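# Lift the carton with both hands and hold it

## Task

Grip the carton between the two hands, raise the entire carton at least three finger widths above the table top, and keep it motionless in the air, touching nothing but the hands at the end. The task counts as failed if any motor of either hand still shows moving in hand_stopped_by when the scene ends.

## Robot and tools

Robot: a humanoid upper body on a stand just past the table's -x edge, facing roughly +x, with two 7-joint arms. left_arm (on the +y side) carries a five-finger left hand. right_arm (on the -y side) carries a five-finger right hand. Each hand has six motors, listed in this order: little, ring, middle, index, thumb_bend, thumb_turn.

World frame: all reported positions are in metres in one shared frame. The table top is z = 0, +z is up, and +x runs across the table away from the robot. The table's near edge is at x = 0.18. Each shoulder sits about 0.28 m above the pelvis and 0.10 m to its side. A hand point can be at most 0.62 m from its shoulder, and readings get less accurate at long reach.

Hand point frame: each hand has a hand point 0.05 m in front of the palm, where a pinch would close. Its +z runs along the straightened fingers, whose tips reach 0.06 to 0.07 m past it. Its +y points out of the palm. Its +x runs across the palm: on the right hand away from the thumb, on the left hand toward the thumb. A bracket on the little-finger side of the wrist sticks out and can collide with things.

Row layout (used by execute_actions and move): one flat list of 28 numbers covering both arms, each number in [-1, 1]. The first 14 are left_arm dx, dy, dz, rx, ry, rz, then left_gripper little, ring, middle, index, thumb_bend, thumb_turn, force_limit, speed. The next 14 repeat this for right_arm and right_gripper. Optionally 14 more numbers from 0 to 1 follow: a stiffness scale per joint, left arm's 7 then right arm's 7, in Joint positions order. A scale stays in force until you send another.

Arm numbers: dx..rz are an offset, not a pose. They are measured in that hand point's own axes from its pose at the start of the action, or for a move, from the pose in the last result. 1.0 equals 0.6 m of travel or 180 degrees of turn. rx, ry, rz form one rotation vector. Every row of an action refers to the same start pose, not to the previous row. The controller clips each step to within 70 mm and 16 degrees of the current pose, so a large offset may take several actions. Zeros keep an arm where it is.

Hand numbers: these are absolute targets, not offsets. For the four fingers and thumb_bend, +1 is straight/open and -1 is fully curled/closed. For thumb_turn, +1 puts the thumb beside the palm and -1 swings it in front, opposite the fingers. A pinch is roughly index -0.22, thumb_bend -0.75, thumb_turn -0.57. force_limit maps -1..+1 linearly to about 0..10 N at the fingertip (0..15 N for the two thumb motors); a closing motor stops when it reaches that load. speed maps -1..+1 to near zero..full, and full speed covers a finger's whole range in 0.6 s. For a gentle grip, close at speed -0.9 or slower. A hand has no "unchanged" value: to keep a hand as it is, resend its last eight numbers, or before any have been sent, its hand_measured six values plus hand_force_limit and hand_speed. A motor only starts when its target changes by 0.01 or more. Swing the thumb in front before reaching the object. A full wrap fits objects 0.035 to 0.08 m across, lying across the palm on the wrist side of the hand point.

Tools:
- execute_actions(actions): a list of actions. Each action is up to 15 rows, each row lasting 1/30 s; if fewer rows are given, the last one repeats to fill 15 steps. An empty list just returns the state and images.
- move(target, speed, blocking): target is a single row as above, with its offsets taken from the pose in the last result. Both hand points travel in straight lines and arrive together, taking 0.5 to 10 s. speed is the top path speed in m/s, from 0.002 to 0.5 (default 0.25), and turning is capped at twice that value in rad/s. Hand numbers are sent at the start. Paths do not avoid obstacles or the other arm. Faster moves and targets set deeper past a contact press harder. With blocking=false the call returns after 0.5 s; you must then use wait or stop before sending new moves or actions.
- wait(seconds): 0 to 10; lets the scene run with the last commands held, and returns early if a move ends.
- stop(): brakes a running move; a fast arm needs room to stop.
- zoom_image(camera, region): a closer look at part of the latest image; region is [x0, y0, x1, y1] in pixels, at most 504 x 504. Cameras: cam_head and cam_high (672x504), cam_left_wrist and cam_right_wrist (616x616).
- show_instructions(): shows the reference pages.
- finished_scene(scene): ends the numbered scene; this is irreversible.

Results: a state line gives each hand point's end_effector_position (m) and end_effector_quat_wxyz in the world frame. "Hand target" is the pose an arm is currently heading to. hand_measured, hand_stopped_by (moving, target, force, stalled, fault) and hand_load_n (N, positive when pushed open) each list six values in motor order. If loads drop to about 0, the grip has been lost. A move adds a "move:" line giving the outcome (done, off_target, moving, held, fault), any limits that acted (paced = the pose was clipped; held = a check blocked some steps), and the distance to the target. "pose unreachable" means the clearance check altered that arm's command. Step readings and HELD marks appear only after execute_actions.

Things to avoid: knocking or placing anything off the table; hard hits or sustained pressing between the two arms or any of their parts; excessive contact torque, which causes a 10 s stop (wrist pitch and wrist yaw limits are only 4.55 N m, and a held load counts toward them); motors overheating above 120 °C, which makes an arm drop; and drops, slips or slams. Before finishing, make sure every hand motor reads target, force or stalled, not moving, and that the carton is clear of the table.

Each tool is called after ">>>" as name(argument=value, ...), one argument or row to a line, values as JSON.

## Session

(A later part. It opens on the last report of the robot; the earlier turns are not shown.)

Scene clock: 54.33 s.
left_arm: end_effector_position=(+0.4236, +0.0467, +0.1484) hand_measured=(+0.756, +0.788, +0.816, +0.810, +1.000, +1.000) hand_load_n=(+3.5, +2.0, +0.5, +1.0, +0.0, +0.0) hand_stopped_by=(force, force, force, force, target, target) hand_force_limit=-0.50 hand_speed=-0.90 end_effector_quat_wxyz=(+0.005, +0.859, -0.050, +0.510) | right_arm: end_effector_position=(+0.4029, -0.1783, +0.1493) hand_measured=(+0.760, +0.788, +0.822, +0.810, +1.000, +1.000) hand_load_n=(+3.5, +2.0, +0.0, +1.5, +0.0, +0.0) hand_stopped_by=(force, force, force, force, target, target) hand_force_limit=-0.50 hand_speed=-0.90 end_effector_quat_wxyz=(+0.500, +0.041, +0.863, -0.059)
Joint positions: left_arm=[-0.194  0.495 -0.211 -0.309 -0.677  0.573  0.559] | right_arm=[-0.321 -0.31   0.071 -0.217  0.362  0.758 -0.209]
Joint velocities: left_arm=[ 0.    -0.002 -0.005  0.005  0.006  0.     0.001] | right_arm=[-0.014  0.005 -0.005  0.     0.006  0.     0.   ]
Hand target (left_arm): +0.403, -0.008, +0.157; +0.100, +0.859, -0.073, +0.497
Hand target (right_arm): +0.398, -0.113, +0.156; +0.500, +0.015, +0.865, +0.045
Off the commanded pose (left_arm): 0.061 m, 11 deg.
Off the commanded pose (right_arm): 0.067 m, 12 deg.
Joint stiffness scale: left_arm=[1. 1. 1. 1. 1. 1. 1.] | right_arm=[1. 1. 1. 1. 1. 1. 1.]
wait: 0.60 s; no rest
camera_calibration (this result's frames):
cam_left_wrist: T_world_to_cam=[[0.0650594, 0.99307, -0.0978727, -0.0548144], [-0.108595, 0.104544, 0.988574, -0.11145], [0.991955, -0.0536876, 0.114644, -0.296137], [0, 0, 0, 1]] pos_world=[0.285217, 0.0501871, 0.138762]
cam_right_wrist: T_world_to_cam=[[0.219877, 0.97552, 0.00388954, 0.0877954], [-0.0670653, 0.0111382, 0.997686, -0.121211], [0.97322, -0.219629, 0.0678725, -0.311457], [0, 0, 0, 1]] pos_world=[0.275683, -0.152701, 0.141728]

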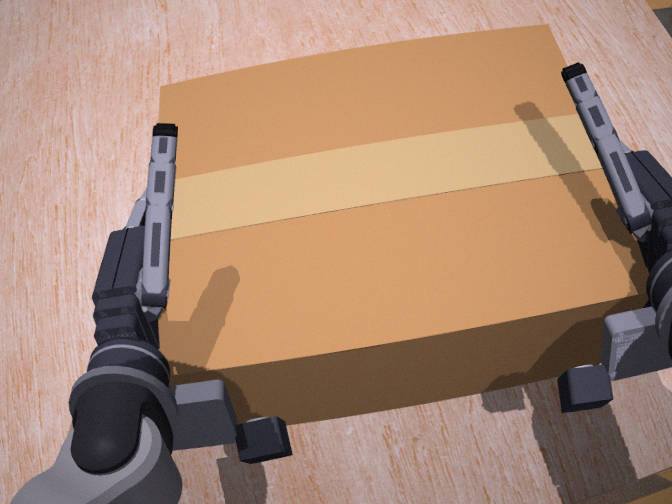

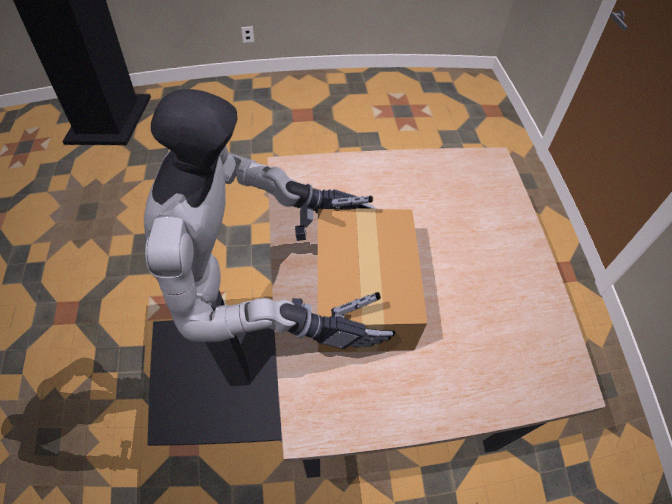

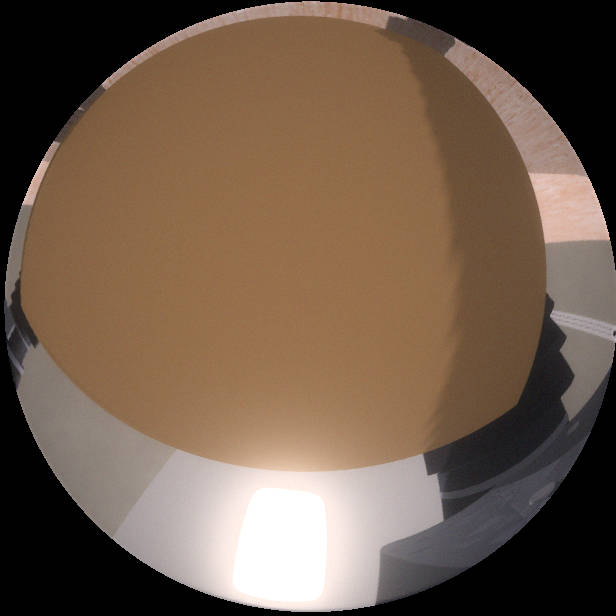

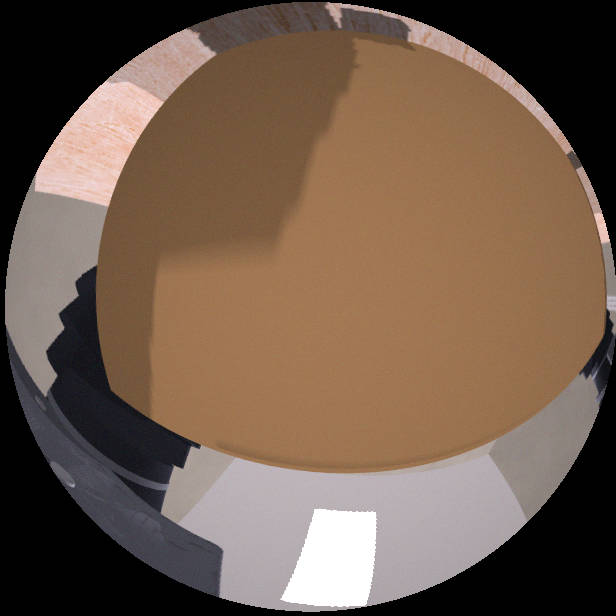

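>>> execute_actions(
  actions=[
    [[0.002,0.099,-0.026,-0.061,-0.002,-0.017,0.7,0.7,0.7,0.7,1,1,-0.5,-0.9,-0.002,0.111,-0.02,-0.065,0,0.017,0.7,0.7,0.7,0.7,1,1,-0.5,-0.9],[0.004,0.099,-0.027,-0.061,-0.002,-0.017,0.7,0.7,0.7,0.7,1,1,-0.5,-0.9,-0.004,0.111,-0.021,-0.065,0,0.017,0.7,0.7,0.7,0.7,1,1,-0.5,-0.9],[0.006,0.099,-0.028,-0.061,-0.002,-0.017,0.7,0.7,0.7,0.7,1,1,-0.5,-0.9,-0.006,0.111,-0.022,-0.065,0,0.017,0.7,0.7,0.7,0.7,1,1,-0.5,-0.9],[0.008,0.099,-0.029,-0.061,-0.002,-0.017,0.7,0.7,0.7,0.7,1,1,-0.5,-0.9,-0.008,0.111,-0.023,-0.065,0,0.017,0.7,0.7,0.7,0.7,1,1,-0.5,-0.9],[0.01,0.099,-0.03,-0.061,-0.002,-0.017,0.7,0.7,0.7,0.7,1,1,-0.5,-0.9,-0.01,0.111,-0.024,-0.065,0,0.017,0.7,0.7,0.7,0.7,1,1,-0.5,-0.9],[0.012,0.099,-0.031,-0.061,-0.002,-0.016,0.7,0.7,0.7,0.7,1,1,-0.5,-0.9,-0.012,0.111,-0.025,-0.065,0,0.017,0.7,0.7,0.7,0.7,1,1,-0.5,-0.9],[0.014,0.099,-0.032,-0.061,-0.002,-0.016,0.7,0.7,0.7,0.7,1,1,-0.5,-0.9,-0.014,0.111,-0.026,-0.065,0,0.016,0.7,0.7,0.7,0.7,1,1,-0.5,-0.9],[0.016,0.099,-0.033,-0.061,-0.002,-0.016,0.7,0.7,0.7,0.7,1,1,-0.5,-0.9,-0.016,0.111,-0.027,-0.065,0,0.016,0.7,0.7,0.7,0.7,1,1,-0.5,-0.9],[0.018,0.099,-0.034,-0.061,-0.002,-0.016,0.7,0.7,0.7,0.7,1,1,-0.5,-0.9,-0.018,0.111,-0.028,-0.065,0,0.016,0.7,0.7,0.7,0.7,1,1,-0.5,-0.9],[0.02,0.099,-0.035,-0.061,-0.002,-0.016,0.7,0.7,0.7,0.7,1,1,-0.5,-0.9,-0.02,0.111,-0.029,-0.065,0,0.016,0.7,0.7,0.7,0.7,1,1,-0.5,-0.9],[0.022,0.099,-0.036,-0.061,-0.002,-0.015,0.7,0.7,0.7,0.7,1,1,-0.5,-0.9,-0.022,0.111,-0.03,-0.065,0,0.016,0.7,0.7,0.7,0.7,1,1,-0.5,-0.9],[0.024,0.099,-0.037,-0.061,-0.002,-0.015,0.7,0.7,0.7,0.7,1,1,-0.5,-0.9,-0.024,0.111,-0.031,-0.065,0,0.015,0.7,0.7,0.7,0.7,1,1,-0.5,-0.9],[0.026,0.099,-0.038,-0.061,-0.002,-0.015,0.7,0.7,0.7,0.7,1,1,-0.5,-0.9,-0.026,0.111,-0.032,-0.065,0,0.015,0.7,0.7,0.7,0.7,1,1,-0.5,-0.9],[0.028,0.099,-0.039,-0.061,-0.002,-0.015,0.7,0.7,0.7,0.7,1,1,-0.5,-0.9,-0.028,0.111,-0.033,-0.065,0,0.015,0.7,0.7,0.7,0.7,1,1,-0.5,-0.9],[0.03,0.099,-0.04,-0.061,-0.002,-0.015,0.7,0.7,0.7,0.7,1,1,-0.5,-0.9,-0.03,0.111,-0.034,-0.065,0,0.015,0.7,0.7,0.7,0.7,1,1,-0.5,-0.9]],
  ],
)

>>> wait(
  seconds=0.6,
)

Scene clock: 56.17 s.
left_arm: end_effector_position=(+0.4189, +0.0458, +0.1492) hand_measured=(+0.756, +0.788, +0.816, +0.810, +1.000, +1.000) hand_load_n=(+0.0, +1.5, +1.0, +3.5, +0.0, +0.0) hand_stopped_by=(force, force, force, force, target, target) hand_force_limit=-0.50 hand_speed=-0.90 end_effector_quat_wxyz=(-0.003, +0.866, -0.061, +0.496) | right_arm: end_effector_position=(+0.3977, -0.1774, +0.1495) hand_measured=(+0.760, +0.788, +0.822, +0.810, +1.000, +1.000) hand_load_n=(+0.0, +1.0, +0.5, +3.5, +0.0, +0.0) hand_stopped_by=(force, force, force, force, target, target) hand_force_limit=-0.50 hand_speed=-0.90 end_effector_quat_wxyz=(+0.485, +0.034, +0.872, -0.065)
Joint positions: left_arm=[-0.2    0.514 -0.203 -0.363 -0.718  0.657  0.597] | right_arm=[-0.323 -0.31   0.06  -0.279  0.359  0.858 -0.216]
Joint velocities: left_arm=[-0.015  0.009  0.061 -0.196 -0.169  0.296  0.144] | right_arm=[-0.028  0.003 -0.089 -0.193  0.035  0.337  0.   ]
Hand target (left_arm): +0.403, -0.010, +0.176; +0.098, +0.855, -0.084, +0.502
Hand target (right_arm): +0.399, -0.114, +0.173; +0.504, +0.005, +0.863, +0.040
Off the commanded pose (left_arm): 0.064 m, 12 deg.
Off the commanded pose (right_arm): 0.071 m, 13 deg; position clipped at the last step of the last action.
Joint stiffness scale: left_arm=[1. 1. 1. 1. 1. 1. 1.] | right_arm=[1. 1. 1. 1. 1. 1. 1.]
Step readings (end_effector_position):
0: left_arm (+0.4236, +0.0467, +0.1484) | right_arm (+0.4029, -0.1783, +0.1493)
1: left_arm (+0.4236, +0.0466, +0.1484) | right_arm (+0.4029, -0.1783, +0.1493)
2: left_arm (+0.4236, +0.0466, +0.1483) | right_arm (+0.4029, -0.1782, +0.1492)
4: left_arm (+0.4235, +0.0465, +0.1482) | right_arm (+0.4027, -0.1781, +0.1491)
8: left_arm (+0.4222, +0.0465, +0.1480) | right_arm (+0.4012, -0.1776, +0.1486)
15: end_effector_position above
camera_calibration (this result's frames):
cam_left_wrist: T_world_to_cam=[[0.0734347, 0.99447, -0.0750782, -0.0605022], [-0.078332, 0.0808004, 0.993648, -0.124977], [0.994219, -0.0670872, 0.0838324, -0.28732], [0, 0, 0, 1]] pos_world=[0.280312, 0.0509904, 0.143727]
cam_right_wrist: T_world_to_cam=[[0.214944, 0.976444, -0.018888, 0.0936601], [-0.0314128, 0.0262423, 0.999162, -0.133539], [0.976121, -0.214171, 0.0363135, -0.301706], [0, 0, 0, 1]] pos_world=[0.270175, -0.152566, 0.146152]

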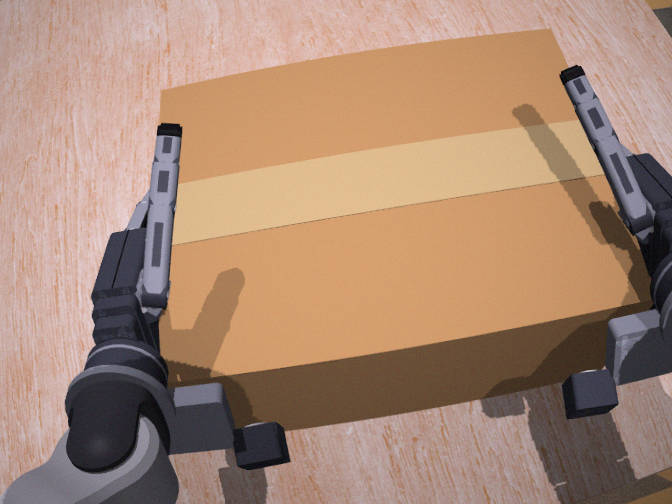

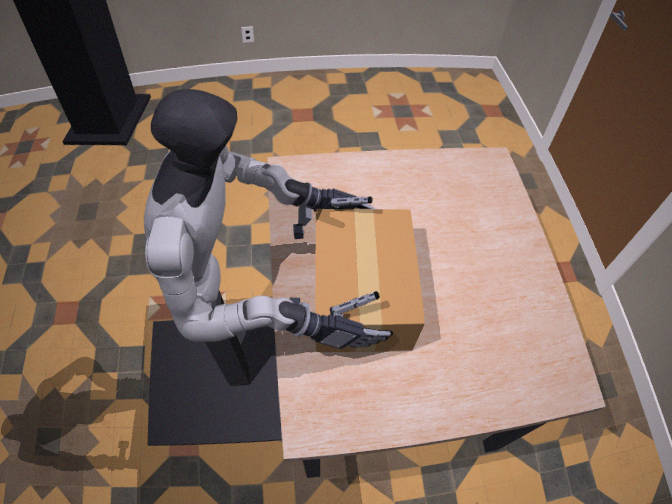

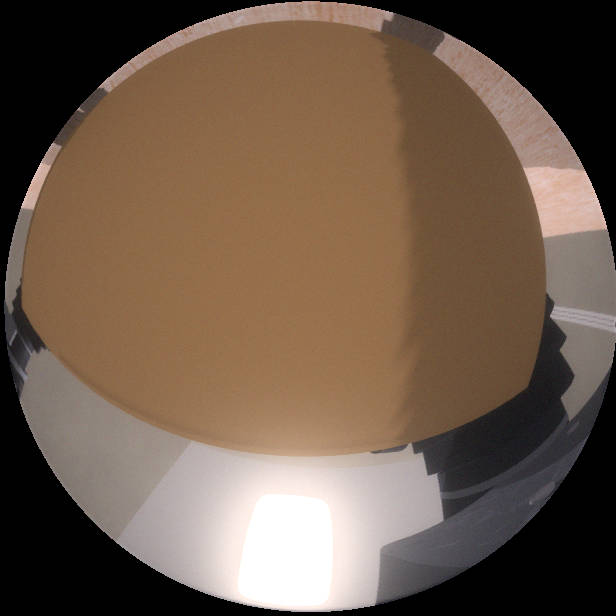

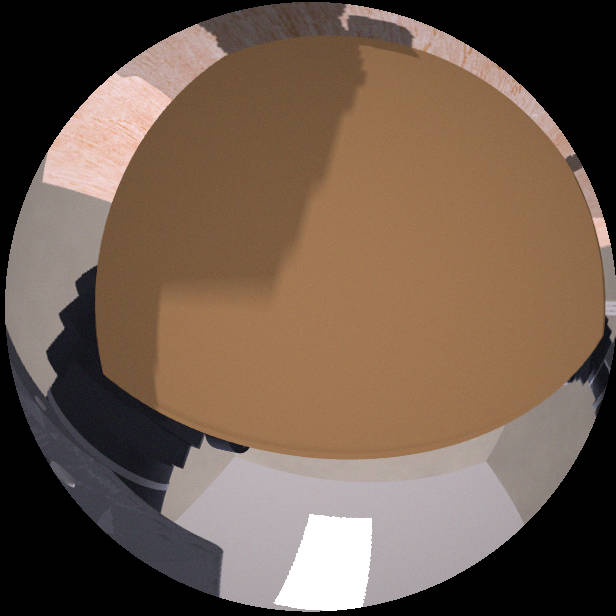

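Scene clock: 56.77 s.
left_arm: end_effector_position=(+0.4237, +0.0431, +0.1652) hand_measured=(+0.756, +0.788, +0.816, +0.810, +1.000, +1.000) hand_load_n=(+1.5, +4.5, +1.0, +1.0, +0.0, +0.0) hand_stopped_by=(force, force, force, force, target, target) hand_force_limit=-0.50 hand_speed=-0.90 end_effector_quat_wxyz=(+0.008, +0.857, -0.054, +0.512) | right_arm: end_effector_position=(+0.3991, -0.1801, +0.1550) hand_measured=(+0.760, +0.788, +0.822, +0.810, +1.000, +1.000) hand_load_n=(+0.5, +4.0, +0.5, +3.0, +0.0, +0.0) hand_stopped_by=(force, force, force, force, target, target) hand_force_limit=-0.50 hand_speed=-0.90 end_effector_quat_wxyz=(+0.487, +0.040, +0.870, -0.065)
Joint positions: left_arm=[-0.213  0.515 -0.187 -0.39  -0.734  0.655  0.603] | right_arm=[-0.329 -0.308  0.043 -0.294  0.368  0.876 -0.22 ]
Joint velocities: left_arm=[ 0.    -0.006 -0.006  0.009  0.003  0.     0.   ] | right_arm=[ 0.011 -0.009  0.002 -0.002  0.003  0.     0.   ]
Hand target (left_arm): +0.403, -0.010, +0.176; +0.098, +0.855, -0.084, +0.502
Hand target (right_arm): +0.399, -0.114, +0.173; +0.504, +0.005, +0.863, +0.040
Off the commanded pose (left_arm): 0.059 m, 11 deg.
Off the commanded pose (right_arm): 0.072 m, 13 deg; position clipped at the last step of the last action.
Joint stiffness scale: left_arm=[1. 1. 1. 1. 1. 1. 1.] | right_arm=[1. 1. 1. 1. 1. 1. 1.]
wait: 0.60 s; at rest by 0.47 s
camera_calibration (this result's frames):
cam_left_wrist: T_world_to_cam=[[0.075247, 0.992182, -0.0995607, -0.0535987], [-0.112829, 0.107674, 0.987763, -0.125888], [0.990761, -0.0630928, 0.120049, -0.298318], [0, 0, 0, 1]] pos_world=[0.285391, 0.0479129, 0.154824]
cam_right_wrist: T_world_to_cam=[[0.224694, 0.974372, -0.01056, 0.0904864], [-0.0387338, 0.0197596, 0.999054, -0.137061], [0.973659, -0.224072, 0.042181, -0.305555], [0, 0, 0, 1]] pos_world=[0.271866, -0.153926, 0.150776]

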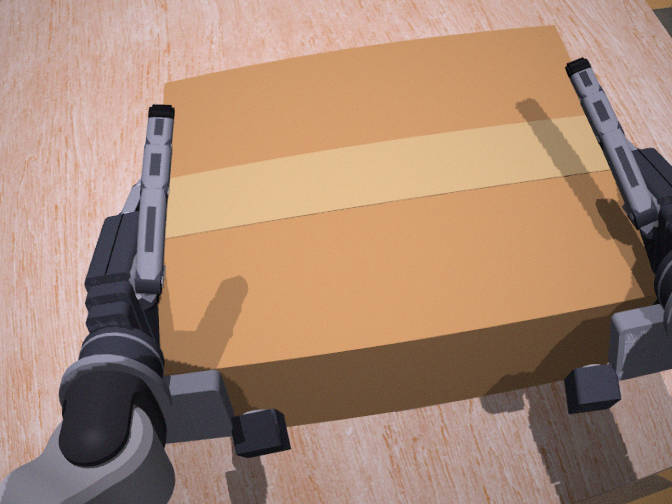

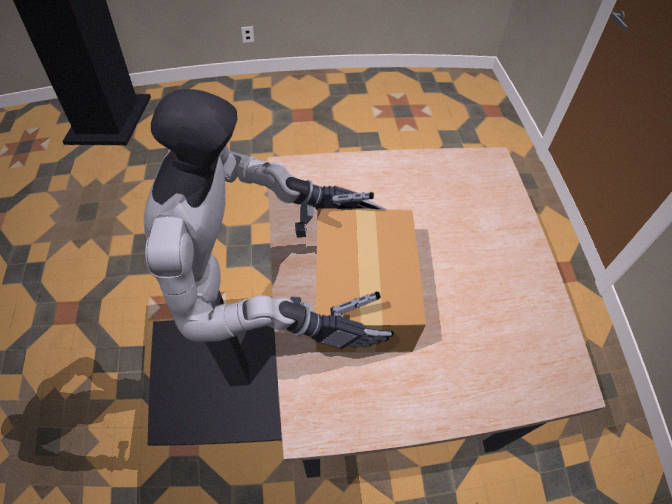

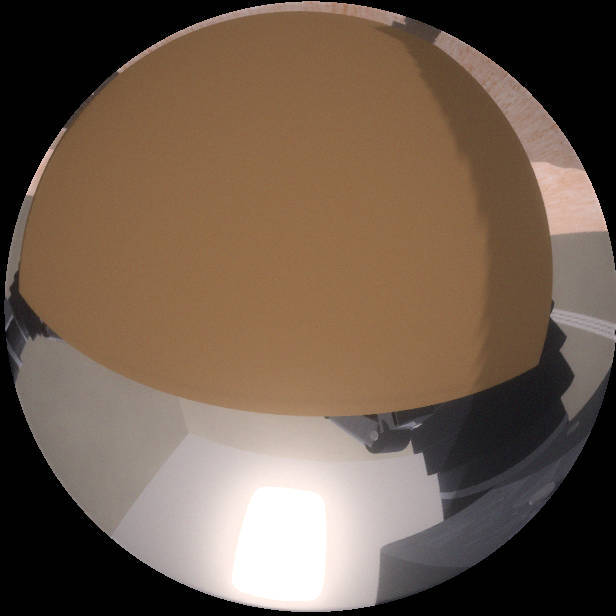

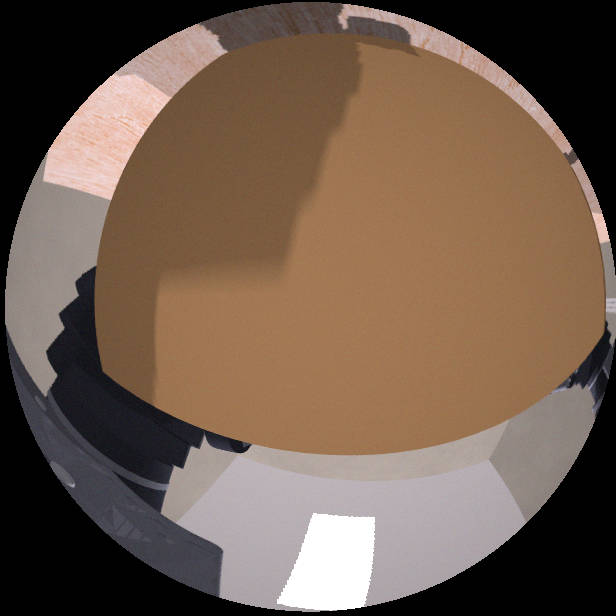

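>>> execute_actions(
  actions=[
    [[0.005,0.094,-0.027,-0.059,-0.004,-0.016,0.7,0.7,0.7,0.7,1,1,-0.5,-0.9,-0.025,0.109,-0.022,-0.067,-0.011,0.018,0.7,0.7,0.7,0.7,1,1,-0.5,-0.9]],
  ],
)

>>> wait(
  seconds=0.5,
)

Scene clock: 57.67 s.
left_arm: end_effector_position=(+0.4245, +0.0429, +0.1670) hand_measured=(+0.756, +0.788, +0.816, +0.810, +1.000, +1.000) hand_load_n=(+2.5, +5.0, +0.5, +0.0, +0.0, +0.0) hand_stopped_by=(force, force, force, force, target, target) hand_force_limit=-0.50 hand_speed=-0.90 end_effector_quat_wxyz=(+0.009, +0.857, -0.052, +0.513) | right_arm: end_effector_position=(+0.3998, -0.1807, +0.1552) hand_measured=(+0.760, +0.788, +0.822, +0.810, +1.000, +1.000) hand_load_n=(+0.5, +4.0, +0.0, +2.5, +0.0, +0.0) hand_stopped_by=(force, force, force, force, target, target) hand_force_limit=-0.50 hand_speed=-0.90 end_effector_quat_wxyz=(+0.489, +0.043, +0.869, -0.062)
Joint positions: left_arm=[-0.218  0.517 -0.186 -0.391 -0.744  0.655  0.61 ] | right_arm=[-0.329 -0.304  0.037 -0.287  0.368  0.867 -0.214]
Joint velocities: left_arm=[ 0.     0.011  0.    -0.002 -0.005  0.     0.001] | right_arm=[-0.005 -0.002  0.     0.006  0.006  0.     0.   ]
Hand target (left_arm): +0.403, -0.009, +0.176; +0.099, +0.856, -0.083, +0.500
Hand target (right_arm): +0.400, -0.117, +0.173; +0.505, +0.010, +0.862, +0.039
Off the commanded pose (left_arm): 0.059 m, 11 deg.
Off the commanded pose (right_arm): 0.069 m, 12 deg.
Joint stiffness scale: left_arm=[1. 1. 1. 1. 1. 1. 1.] | right_arm=[1. 1. 1. 1. 1. 1. 1.]
Step readings (end_effector_position):
0: left_arm (+0.4237, +0.0431, +0.1652) | right_arm (+0.3991, -0.1801, +0.1550)
1: left_arm (+0.4237, +0.0431, +0.1652) | right_arm (+0.3991, -0.1801, +0.1550)
2: left_arm (+0.4237, +0.0430, +0.1654) | right_arm (+0.3993, -0.1803, +0.1551)
4: left_arm (+0.4242, +0.0427, +0.1664) | right_arm (+0.3996, -0.1808, +0.1552)
8: left_arm (+0.4246, +0.0427, +0.1671) | right_arm (+0.3998, -0.1808, +0.1554)
15: end_effector_position above
camera_calibration (this result's frames):
cam_left_wrist: T_world_to_cam=[[0.0730806, 0.991993, -0.102997, -0.0518383], [-0.114668, 0.110946, 0.987189, -0.12674], [0.990712, -0.0603339, 0.121858, -0.299766], [0, 0, 0, 1]] pos_world=[0.286238, 0.0473985, 0.156306]
cam_right_wrist: T_world_to_cam=[[0.226757, 0.973949, -0.00211141, 0.0886862], [-0.04239, 0.0120351, 0.999029, -0.137152], [0.973028, -0.226448, 0.0440148, -0.306828], [0, 0, 0, 1]] pos_world=[0.272628, -0.154206, 0.15071]

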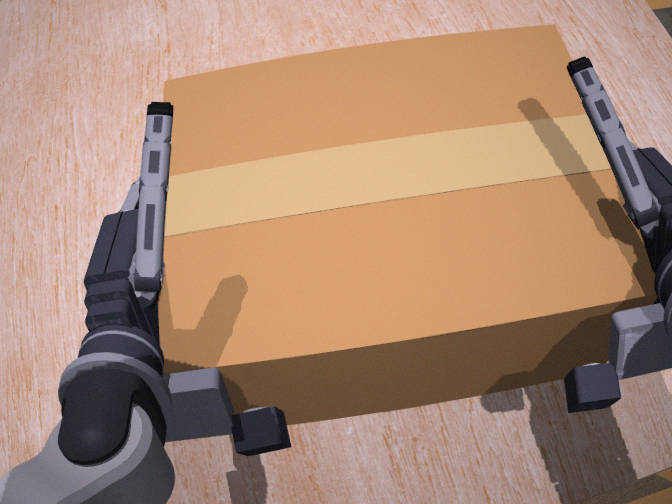

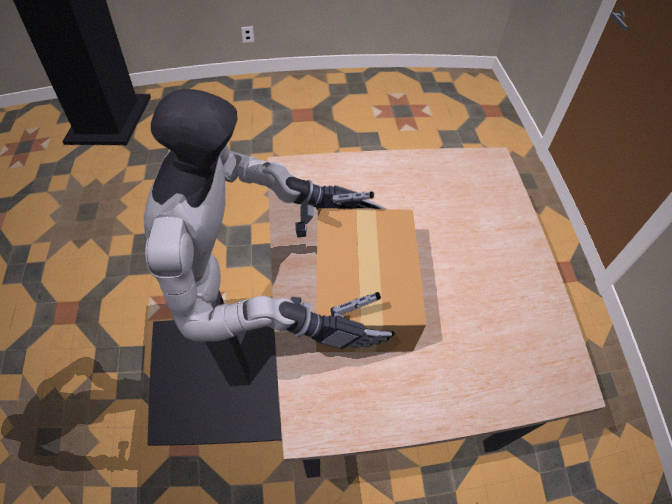

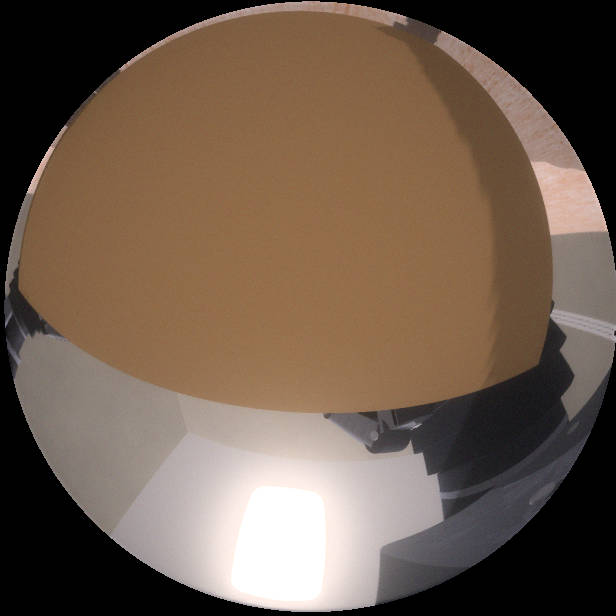

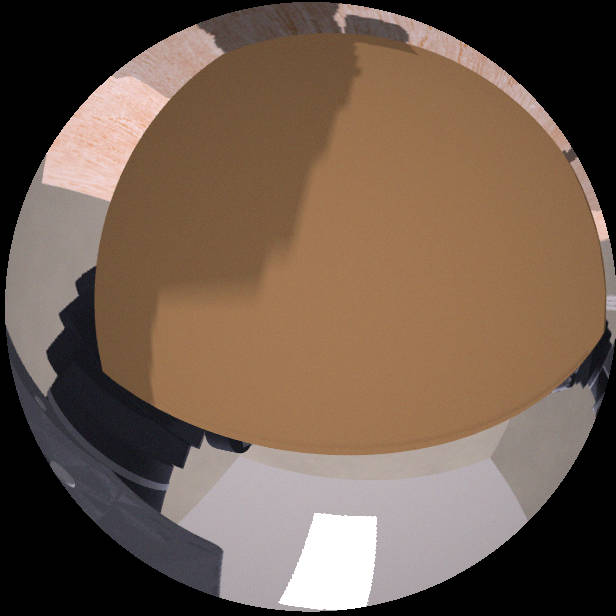

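Scene clock: 58.17 s.
left_arm: end_effector_position=(+0.4245, +0.0429, +0.1670) hand_measured=(+0.756, +0.788, +0.816, +0.810, +1.000, +1.000) hand_load_n=(+2.5, +5.0, +0.5, +0.0, +0.0, +0.0) hand_stopped_by=(force, force, force, force, target, target) hand_force_limit=-0.50 hand_speed=-0.90 end_effector_quat_wxyz=(+0.009, +0.857, -0.052, +0.513) | right_arm: end_effector_position=(+0.3998, -0.1806, +0.1551) hand_measured=(+0.760, +0.788, +0.822, +0.810, +1.000, +1.000) hand_load_n=(+0.5, +4.0, +0.0, +2.5, +0.0, +0.0) hand_stopped_by=(force, force, force, force, target, target) hand_force_limit=-0.50 hand_speed=-0.90 end_effector_quat_wxyz=(+0.489, +0.043, +0.869, -0.062)
Joint positions: left_arm=[-0.218  0.517 -0.186 -0.391 -0.744  0.655  0.61 ] | right_arm=[-0.329 -0.304  0.037 -0.287  0.368  0.867 -0.214]
Joint velocities: left_arm=[-0.012  0.005 -0.011 -0.005 -0.009  0.     0.   ] | right_arm=[-0.005 -0.012 -0.012 -0.005 -0.002  0.     0.   ]
Hand target (left_arm): +0.403, -0.009, +0.176; +0.099, +0.856, -0.083, +0.500
Hand target (right_arm): +0.400, -0.117, +0.173; +0.505, +0.010, +0.862, +0.039
Off the commanded pose (left_arm): 0.059 m, 11 deg.
Off the commanded pose (right_arm): 0.069 m, 12 deg.
Joint stiffness scale: left_arm=[1. 1. 1. 1. 1. 1. 1.] | right_arm=[1. 1. 1. 1. 1. 1. 1.]
wait: 0.50 s; at rest by 0.17 s
camera_calibration (this result's frames):
cam_left_wrist: T_world_to_cam=[[0.0730418, 0.991996, -0.103001, -0.0518423], [-0.114598, 0.110941, 0.987198, -0.126766], [0.990723, -0.060303, 0.121784, -0.299757], [0, 0, 0, 1]] pos_world=[0.286235, 0.0474145, 0.156308]
cam_right_wrist: T_world_to_cam=[[0.226745, 0.973952, -0.00203147, 0.0886631], [-0.0423346, 0.0119397, 0.999032, -0.137168], [0.973034, -0.22644, 0.0439391, -0.30681], [0, 0, 0, 1]] pos_world=[0.272626, -0.15419, 0.150696]

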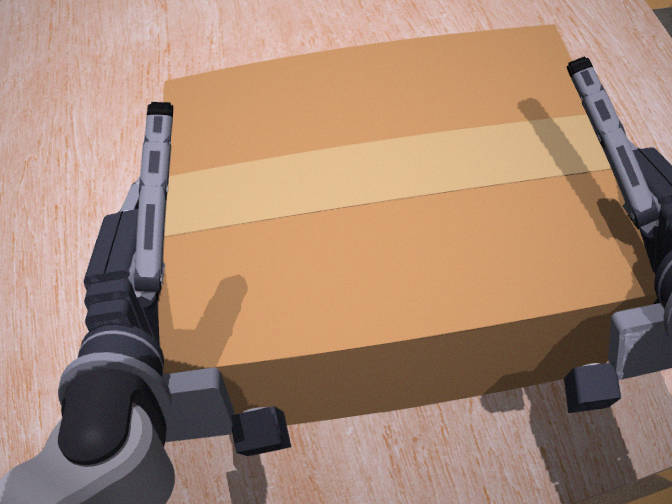

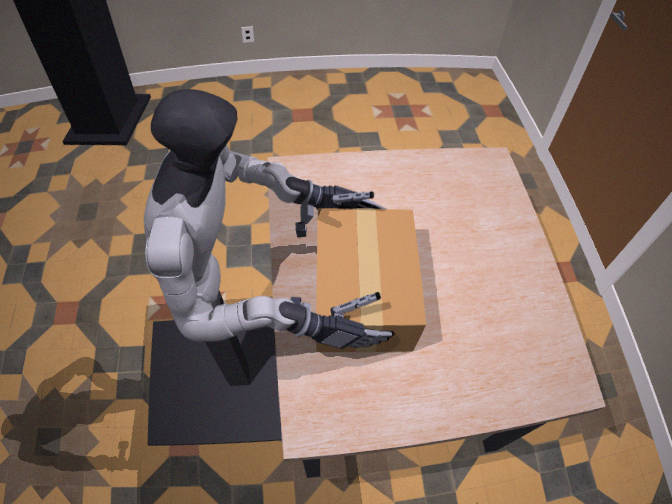

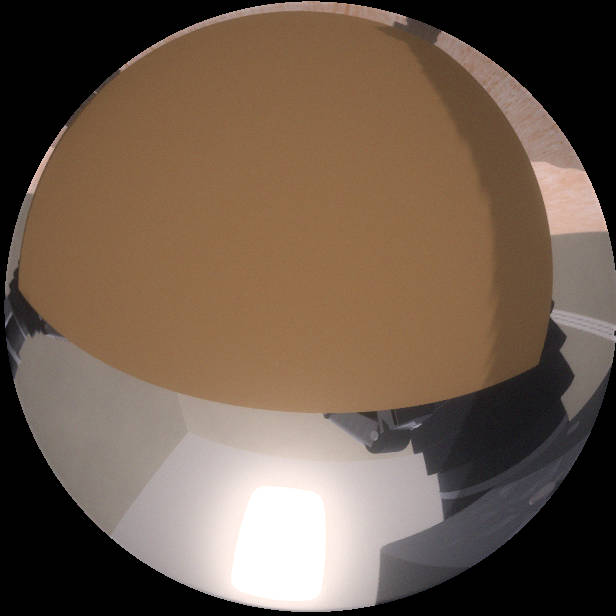

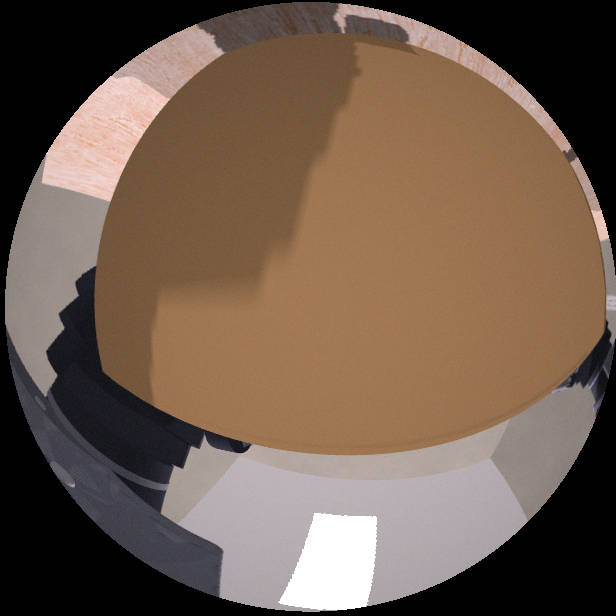

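>>> execute_actions(
  actions=[
    [[0.002,0.094,-0.027,-0.059,-0.005,-0.015,0.7,0.7,0.7,0.7,1,1,-0.5,-0.9,-0.024,0.11,-0.023,-0.066,-0.01,0.016,0.7,0.7,0.7,0.7,1,1,-0.5,-0.9],[0.003,0.094,-0.028,-0.059,-0.005,-0.015,0.7,0.7,0.7,0.7,1,1,-0.5,-0.9,-0.026,0.11,-0.024,-0.066,-0.01,0.016,0.7,0.7,0.7,0.7,1,1,-0.5,-0.9],[0.004,0.094,-0.028,-0.059,-0.005,-0.015,0.7,0.7,0.7,0.7,1,1,-0.5,-0.9,-0.028,0.11,-0.024,-0.066,-0.011,0.016,0.7,0.7,0.7,0.7,1,1,-0.5,-0.9],[0.0055,0.094,-0.029,-0.059,-0.005,-0.015,0.7,0.7,0.7,0.7,1,1,-0.5,-0.9,-0.03,0.11,-0.025,-0.066,-0.011,0.016,0.7,0.7,0.7,0.7,1,1,-0.5,-0.9],[0.007,0.094,-0.03,-0.059,-0.004,-0.015,0.7,0.7,0.7,0.7,1,1,-0.5,-0.9,-0.032,0.11,-0.026,-0.066,-0.011,0.016,0.7,0.7,0.7,0.7,1,1,-0.5,-0.9],[0.0085,0.094,-0.031,-0.0595,-0.004,-0.015,0.7,0.7,0.7,0.7,1,1,-0.5,-0.9,-0.034,0.11,-0.027,-0.0665,-0.012,0.016,0.7,0.7,0.7,0.7,1,1,-0.5,-0.9],[0.01,0.094,-0.031,-0.0595,-0.004,-0.014,0.7,0.7,0.7,0.7,1,1,-0.5,-0.9,-0.036,0.11,-0.028,-0.0665,-0.012,0.016,0.7,0.7,0.7,0.7,1,1,-0.5,-0.9],[0.0115,0.094,-0.032,-0.0595,-0.004,-0.014,0.7,0.7,0.7,0.7,1,1,-0.5,-0.9,-0.038,0.11,-0.029,-0.0665,-0.012,0.016,0.7,0.7,0.7,0.7,1,1,-0.5,-0.9],[0.013,0.094,-0.033,-0.06,-0.003,-0.014,0.7,0.7,0.7,0.7,1,1,-0.5,-0.9,-0.04,0.11,-0.03,-0.067,-0.013,0.015,0.7,0.7,0.7,0.7,1,1,-0.5,-0.9],[0.0145,0.094,-0.034,-0.06,-0.003,-0.014,0.7,0.7,0.7,0.7,1,1,-0.5,-0.9,-0.042,0.11,-0.031,-0.067,-0.013,0.015,0.7,0.7,0.7,0.7,1,1,-0.5,-0.9],[0.016,0.094,-0.034,-0.06,-0.003,-0.014,0.7,0.7,0.7,0.7,1,1,-0.5,-0.9,-0.044,0.11,-0.032,-0.067,-0.013,0.015,0.7,0.7,0.7,0.7,1,1,-0.5,-0.9],[0.0175,0.094,-0.035,-0.06,-0.003,-0.014,0.7,0.7,0.7,0.7,1,1,-0.5,-0.9,-0.046,0.11,-0.033,-0.067,-0.014,0.015,0.7,0.7,0.7,0.7,1,1,-0.5,-0.9],[0.019,0.094,-0.036,-0.06,-0.002,-0.014,0.7,0.7,0.7,0.7,1,1,-0.5,-0.9,-0.047,0.11,-0.033,-0.067,-0.014,0.015,0.7,0.7,0.7,0.7,1,1,-0.5,-0.9],[0.0205,0.094,-0.037,-0.06,-0.002,-0.014,0.7,0.7,0.7,0.7,1,1,-0.5,-0.9,-0.048,0.11,-0.034,-0.067,-0.014,0.015,0.7,0.7,0.7,0.7,1,1,-0.5,-0.9],[0.022,0.094,-0.037,-0.06,-0.002,-0.014,0.7,0.7,0.7,0.7,1,1,-0.5,-0.9,-0.049,0.11,-0.034,-0.067,-0.014,0.015,0.7,0.7,0.7,0.7,1,1,-0.5,-0.9]],
  ],
)

>>> wait(
  seconds=0.6,
)

Scene clock: 59.90 s.
left_arm: end_effector_position=(+0.4259, +0.0415, +0.1802) hand_measured=(+0.756, +0.788, +0.816, +0.810, +1.000, +1.000) hand_load_n=(+3.0, +5.5, +0.5, +0.5, +0.0, +0.0) hand_stopped_by=(force, force, force, force, target, target) hand_force_limit=-0.50 hand_speed=-0.90 end_effector_quat_wxyz=(+0.009, +0.853, -0.052, +0.519) | right_arm: end_effector_position=(+0.4018, -0.1817, +0.1689) hand_measured=(+0.760, +0.788, +0.822, +0.810, +1.000, +1.000) hand_load_n=(+0.5, +3.5, +0.0, +2.0, +0.0, +0.0) hand_stopped_by=(force, force, force, force, target, target) hand_force_limit=-0.50 hand_speed=-0.90 end_effector_quat_wxyz=(+0.495, +0.042, +0.866, -0.062)
Joint positions: left_arm=[-0.234  0.532 -0.172 -0.438 -0.784  0.693  0.648] | right_arm=[-0.349 -0.303  0.01  -0.339  0.369  0.929 -0.21 ]
Joint velocities: left_arm=[-0.032  0.038  0.038 -0.115 -0.112  0.112  0.105] | right_arm=[-0.067  0.003 -0.061 -0.146 -0.002  0.175  0.   ]
Hand target (left_arm): +0.403, -0.010, +0.190; +0.100, +0.853, -0.086, +0.504
Hand target (right_arm): +0.402, -0.117, +0.189; +0.511, +0.007, +0.858, +0.040
Off the commanded pose (left_arm): 0.058 m, 11 deg.
Off the commanded pose (right_arm): 0.071 m, 13 deg; position clipped at the last step of the last action.
Joint stiffness scale: left_arm=[1. 1. 1. 1. 1. 1. 1.] | right_arm=[1. 1. 1. 1. 1. 1. 1.]
Step readings (end_effector_position):
0: left_arm (+0.4245, +0.0429, +0.1670) | right_arm (+0.3998, -0.1806, +0.1551)
1: left_arm (+0.4246, +0.0429, +0.1670) | right_arm (+0.3998, -0.1806, +0.1551)
2: left_arm (+0.4246, +0.0429, +0.1671) | right_arm (+0.3998, -0.1807, +0.1552)
4: left_arm (+0.4245, +0.0428, +0.1677) | right_arm (+0.3997, -0.1808, +0.1554)
8: left_arm (+0.4245, +0.0423, +0.1707) | right_arm (+0.3998, -0.1811, +0.1586)
15: end_effector_position above
camera_calibration (this result's frames):
cam_left_wrist: T_world_to_cam=[[0.0746414, 0.991777, -0.103954, -0.0496899], [-0.128883, 0.112965, 0.985205, -0.133161], [0.988847, -0.0601392, 0.136255, -0.304601], [0, 0, 0, 1]] pos_world=[0.287751, 0.0460053, 0.167528]
cam_right_wrist: T_world_to_cam=[[0.225491, 0.974243, -0.00201128, 0.0898514], [-0.0564661, 0.0151302, 0.99829, -0.144463], [0.972607, -0.224992, 0.0584235, -0.311678], [0, 0, 0, 1]] pos_world=[0.274722, -0.155476, 0.162606]

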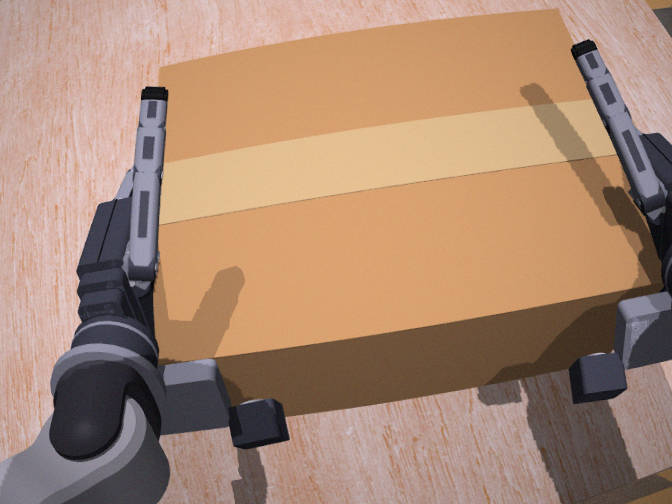

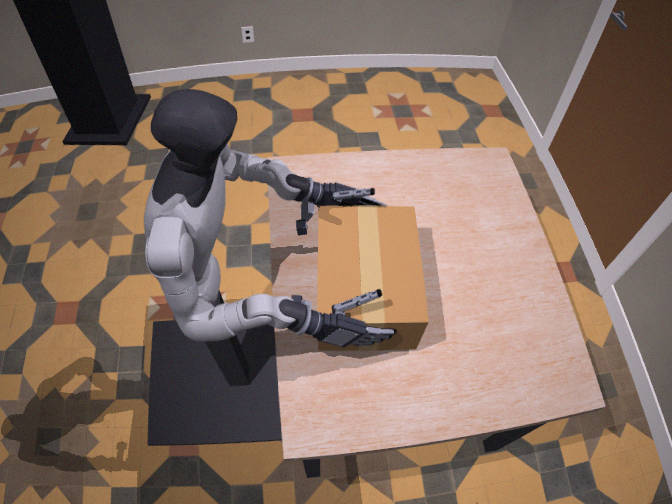

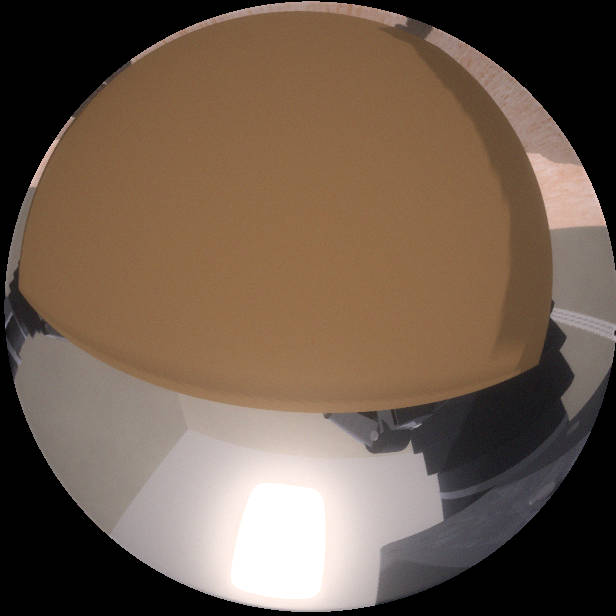

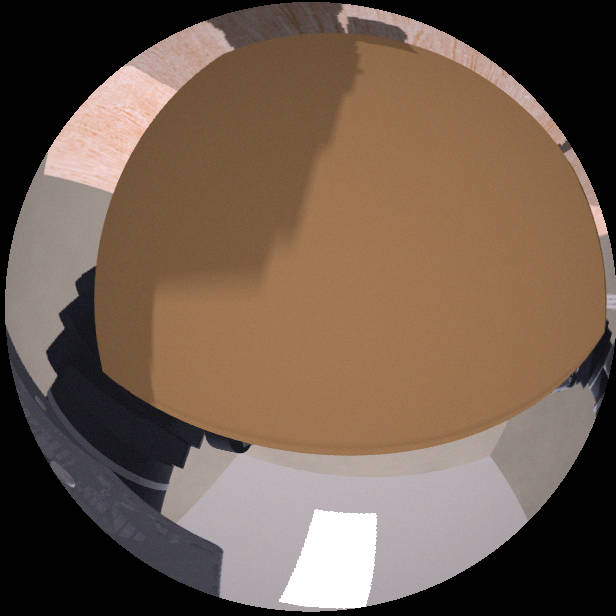

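Scene clock: 60.50 s.
left_arm: end_effector_position=(+0.4262, +0.0416, +0.1820) hand_measured=(+0.756, +0.788, +0.816, +0.810, +1.000, +1.000) hand_load_n=(+2.5, +5.0, +0.5, +0.5, +0.0, +0.0) hand_stopped_by=(force, force, force, force, target, target) hand_force_limit=-0.50 hand_speed=-0.90 end_effector_quat_wxyz=(+0.009, +0.853, -0.052, +0.519) | right_arm: end_effector_position=(+0.4022, -0.1816, +0.1707) hand_measured=(+0.760, +0.788, +0.822, +0.810, +1.000, +1.000) hand_load_n=(+0.5, +3.5, +0.0, +2.0, +0.0, +0.0) hand_stopped_by=(force, force, force, force, target, target) hand_force_limit=-0.50 hand_speed=-0.90 end_effector_quat_wxyz=(+0.495, +0.042, +0.865, -0.062)
Joint positions: left_arm=[-0.238  0.534 -0.169 -0.444 -0.791  0.701  0.653] | right_arm=[-0.353 -0.301  0.006 -0.345  0.369  0.94  -0.21 ]
Joint velocities: left_arm=[-0.008  0.012 -0.005 -0.009  0.005  0.     0.   ] | right_arm=[0.002 0.006 0.009 0.003 0.    0.    0.   ]
Hand target (left_arm): +0.403, -0.010, +0.190; +0.100, +0.853, -0.086, +0.504
Hand target (right_arm): +0.402, -0.117, +0.189; +0.511, +0.007, +0.858, +0.040
Off the commanded pose (left_arm): 0.058 m, 11 deg.
Off the commanded pose (right_arm): 0.071 m, 12 deg; position clipped at the last step of the last action.
Joint stiffness scale: left_arm=[1. 1. 1. 1. 1. 1. 1.] | right_arm=[1. 1. 1. 1. 1. 1. 1.]
wait: 0.60 s; at rest by 0.20 s
camera_calibration (this result's frames):
cam_left_wrist: T_world_to_cam=[[0.0747467, 0.991893, -0.102769, -0.0498554], [-0.130035, 0.111872, 0.985178, -0.134315], [0.988688, -0.0602754, 0.137342, -0.305304], [0, 0, 0, 1]] pos_world=[0.288111, 0.046075, 0.169132]
cam_right_wrist: T_world_to_cam=[[0.225433, 0.974257, -0.00156473, 0.0895851], [-0.057257, 0.0148519, 0.998249, -0.145897], [0.972575, -0.224949, 0.0591312, -0.31222], [0, 0, 0, 1]] pos_world=[0.275108, -0.155346, 0.164244]

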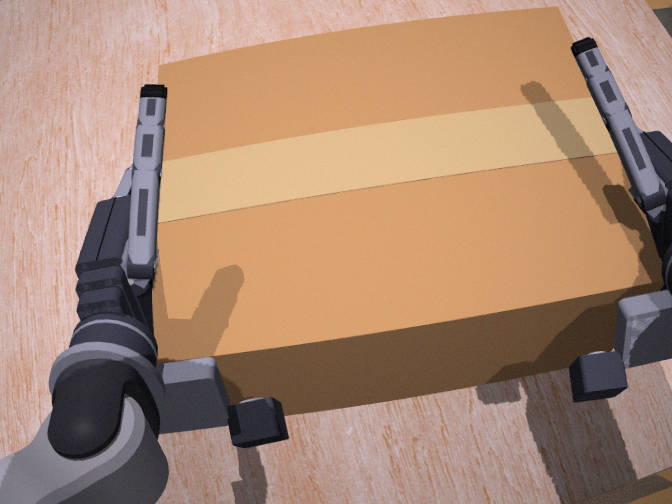

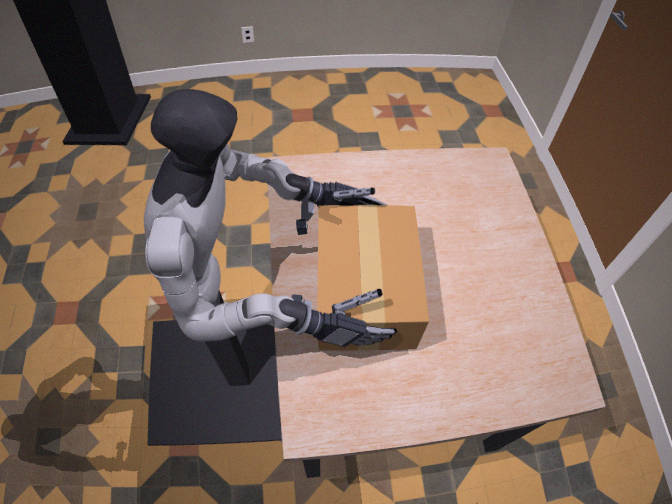

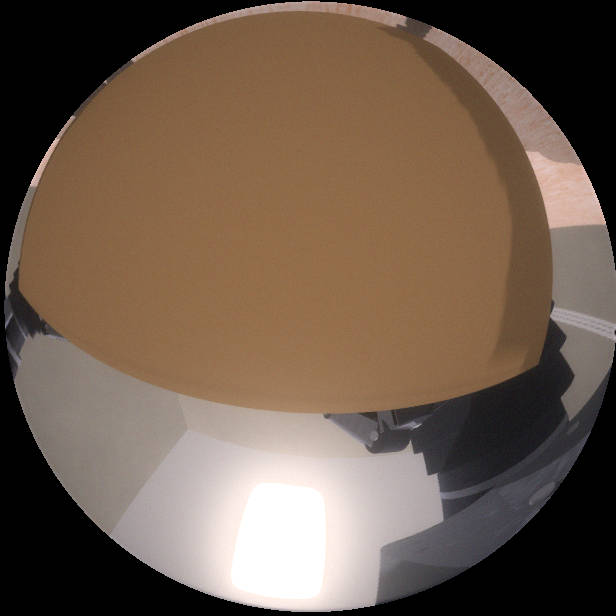

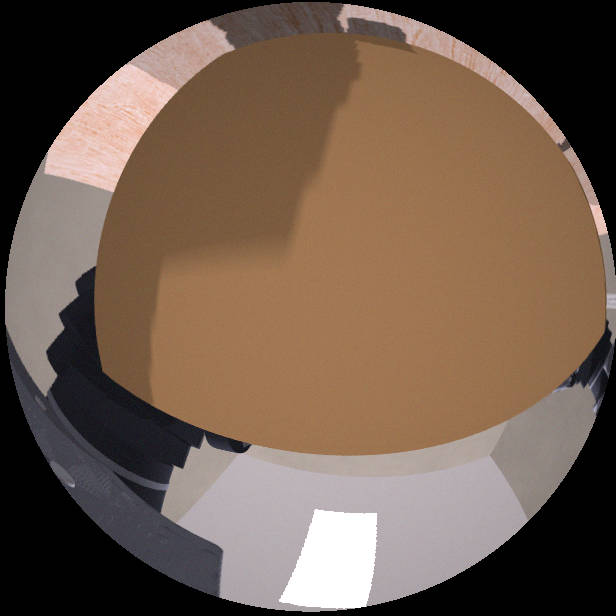

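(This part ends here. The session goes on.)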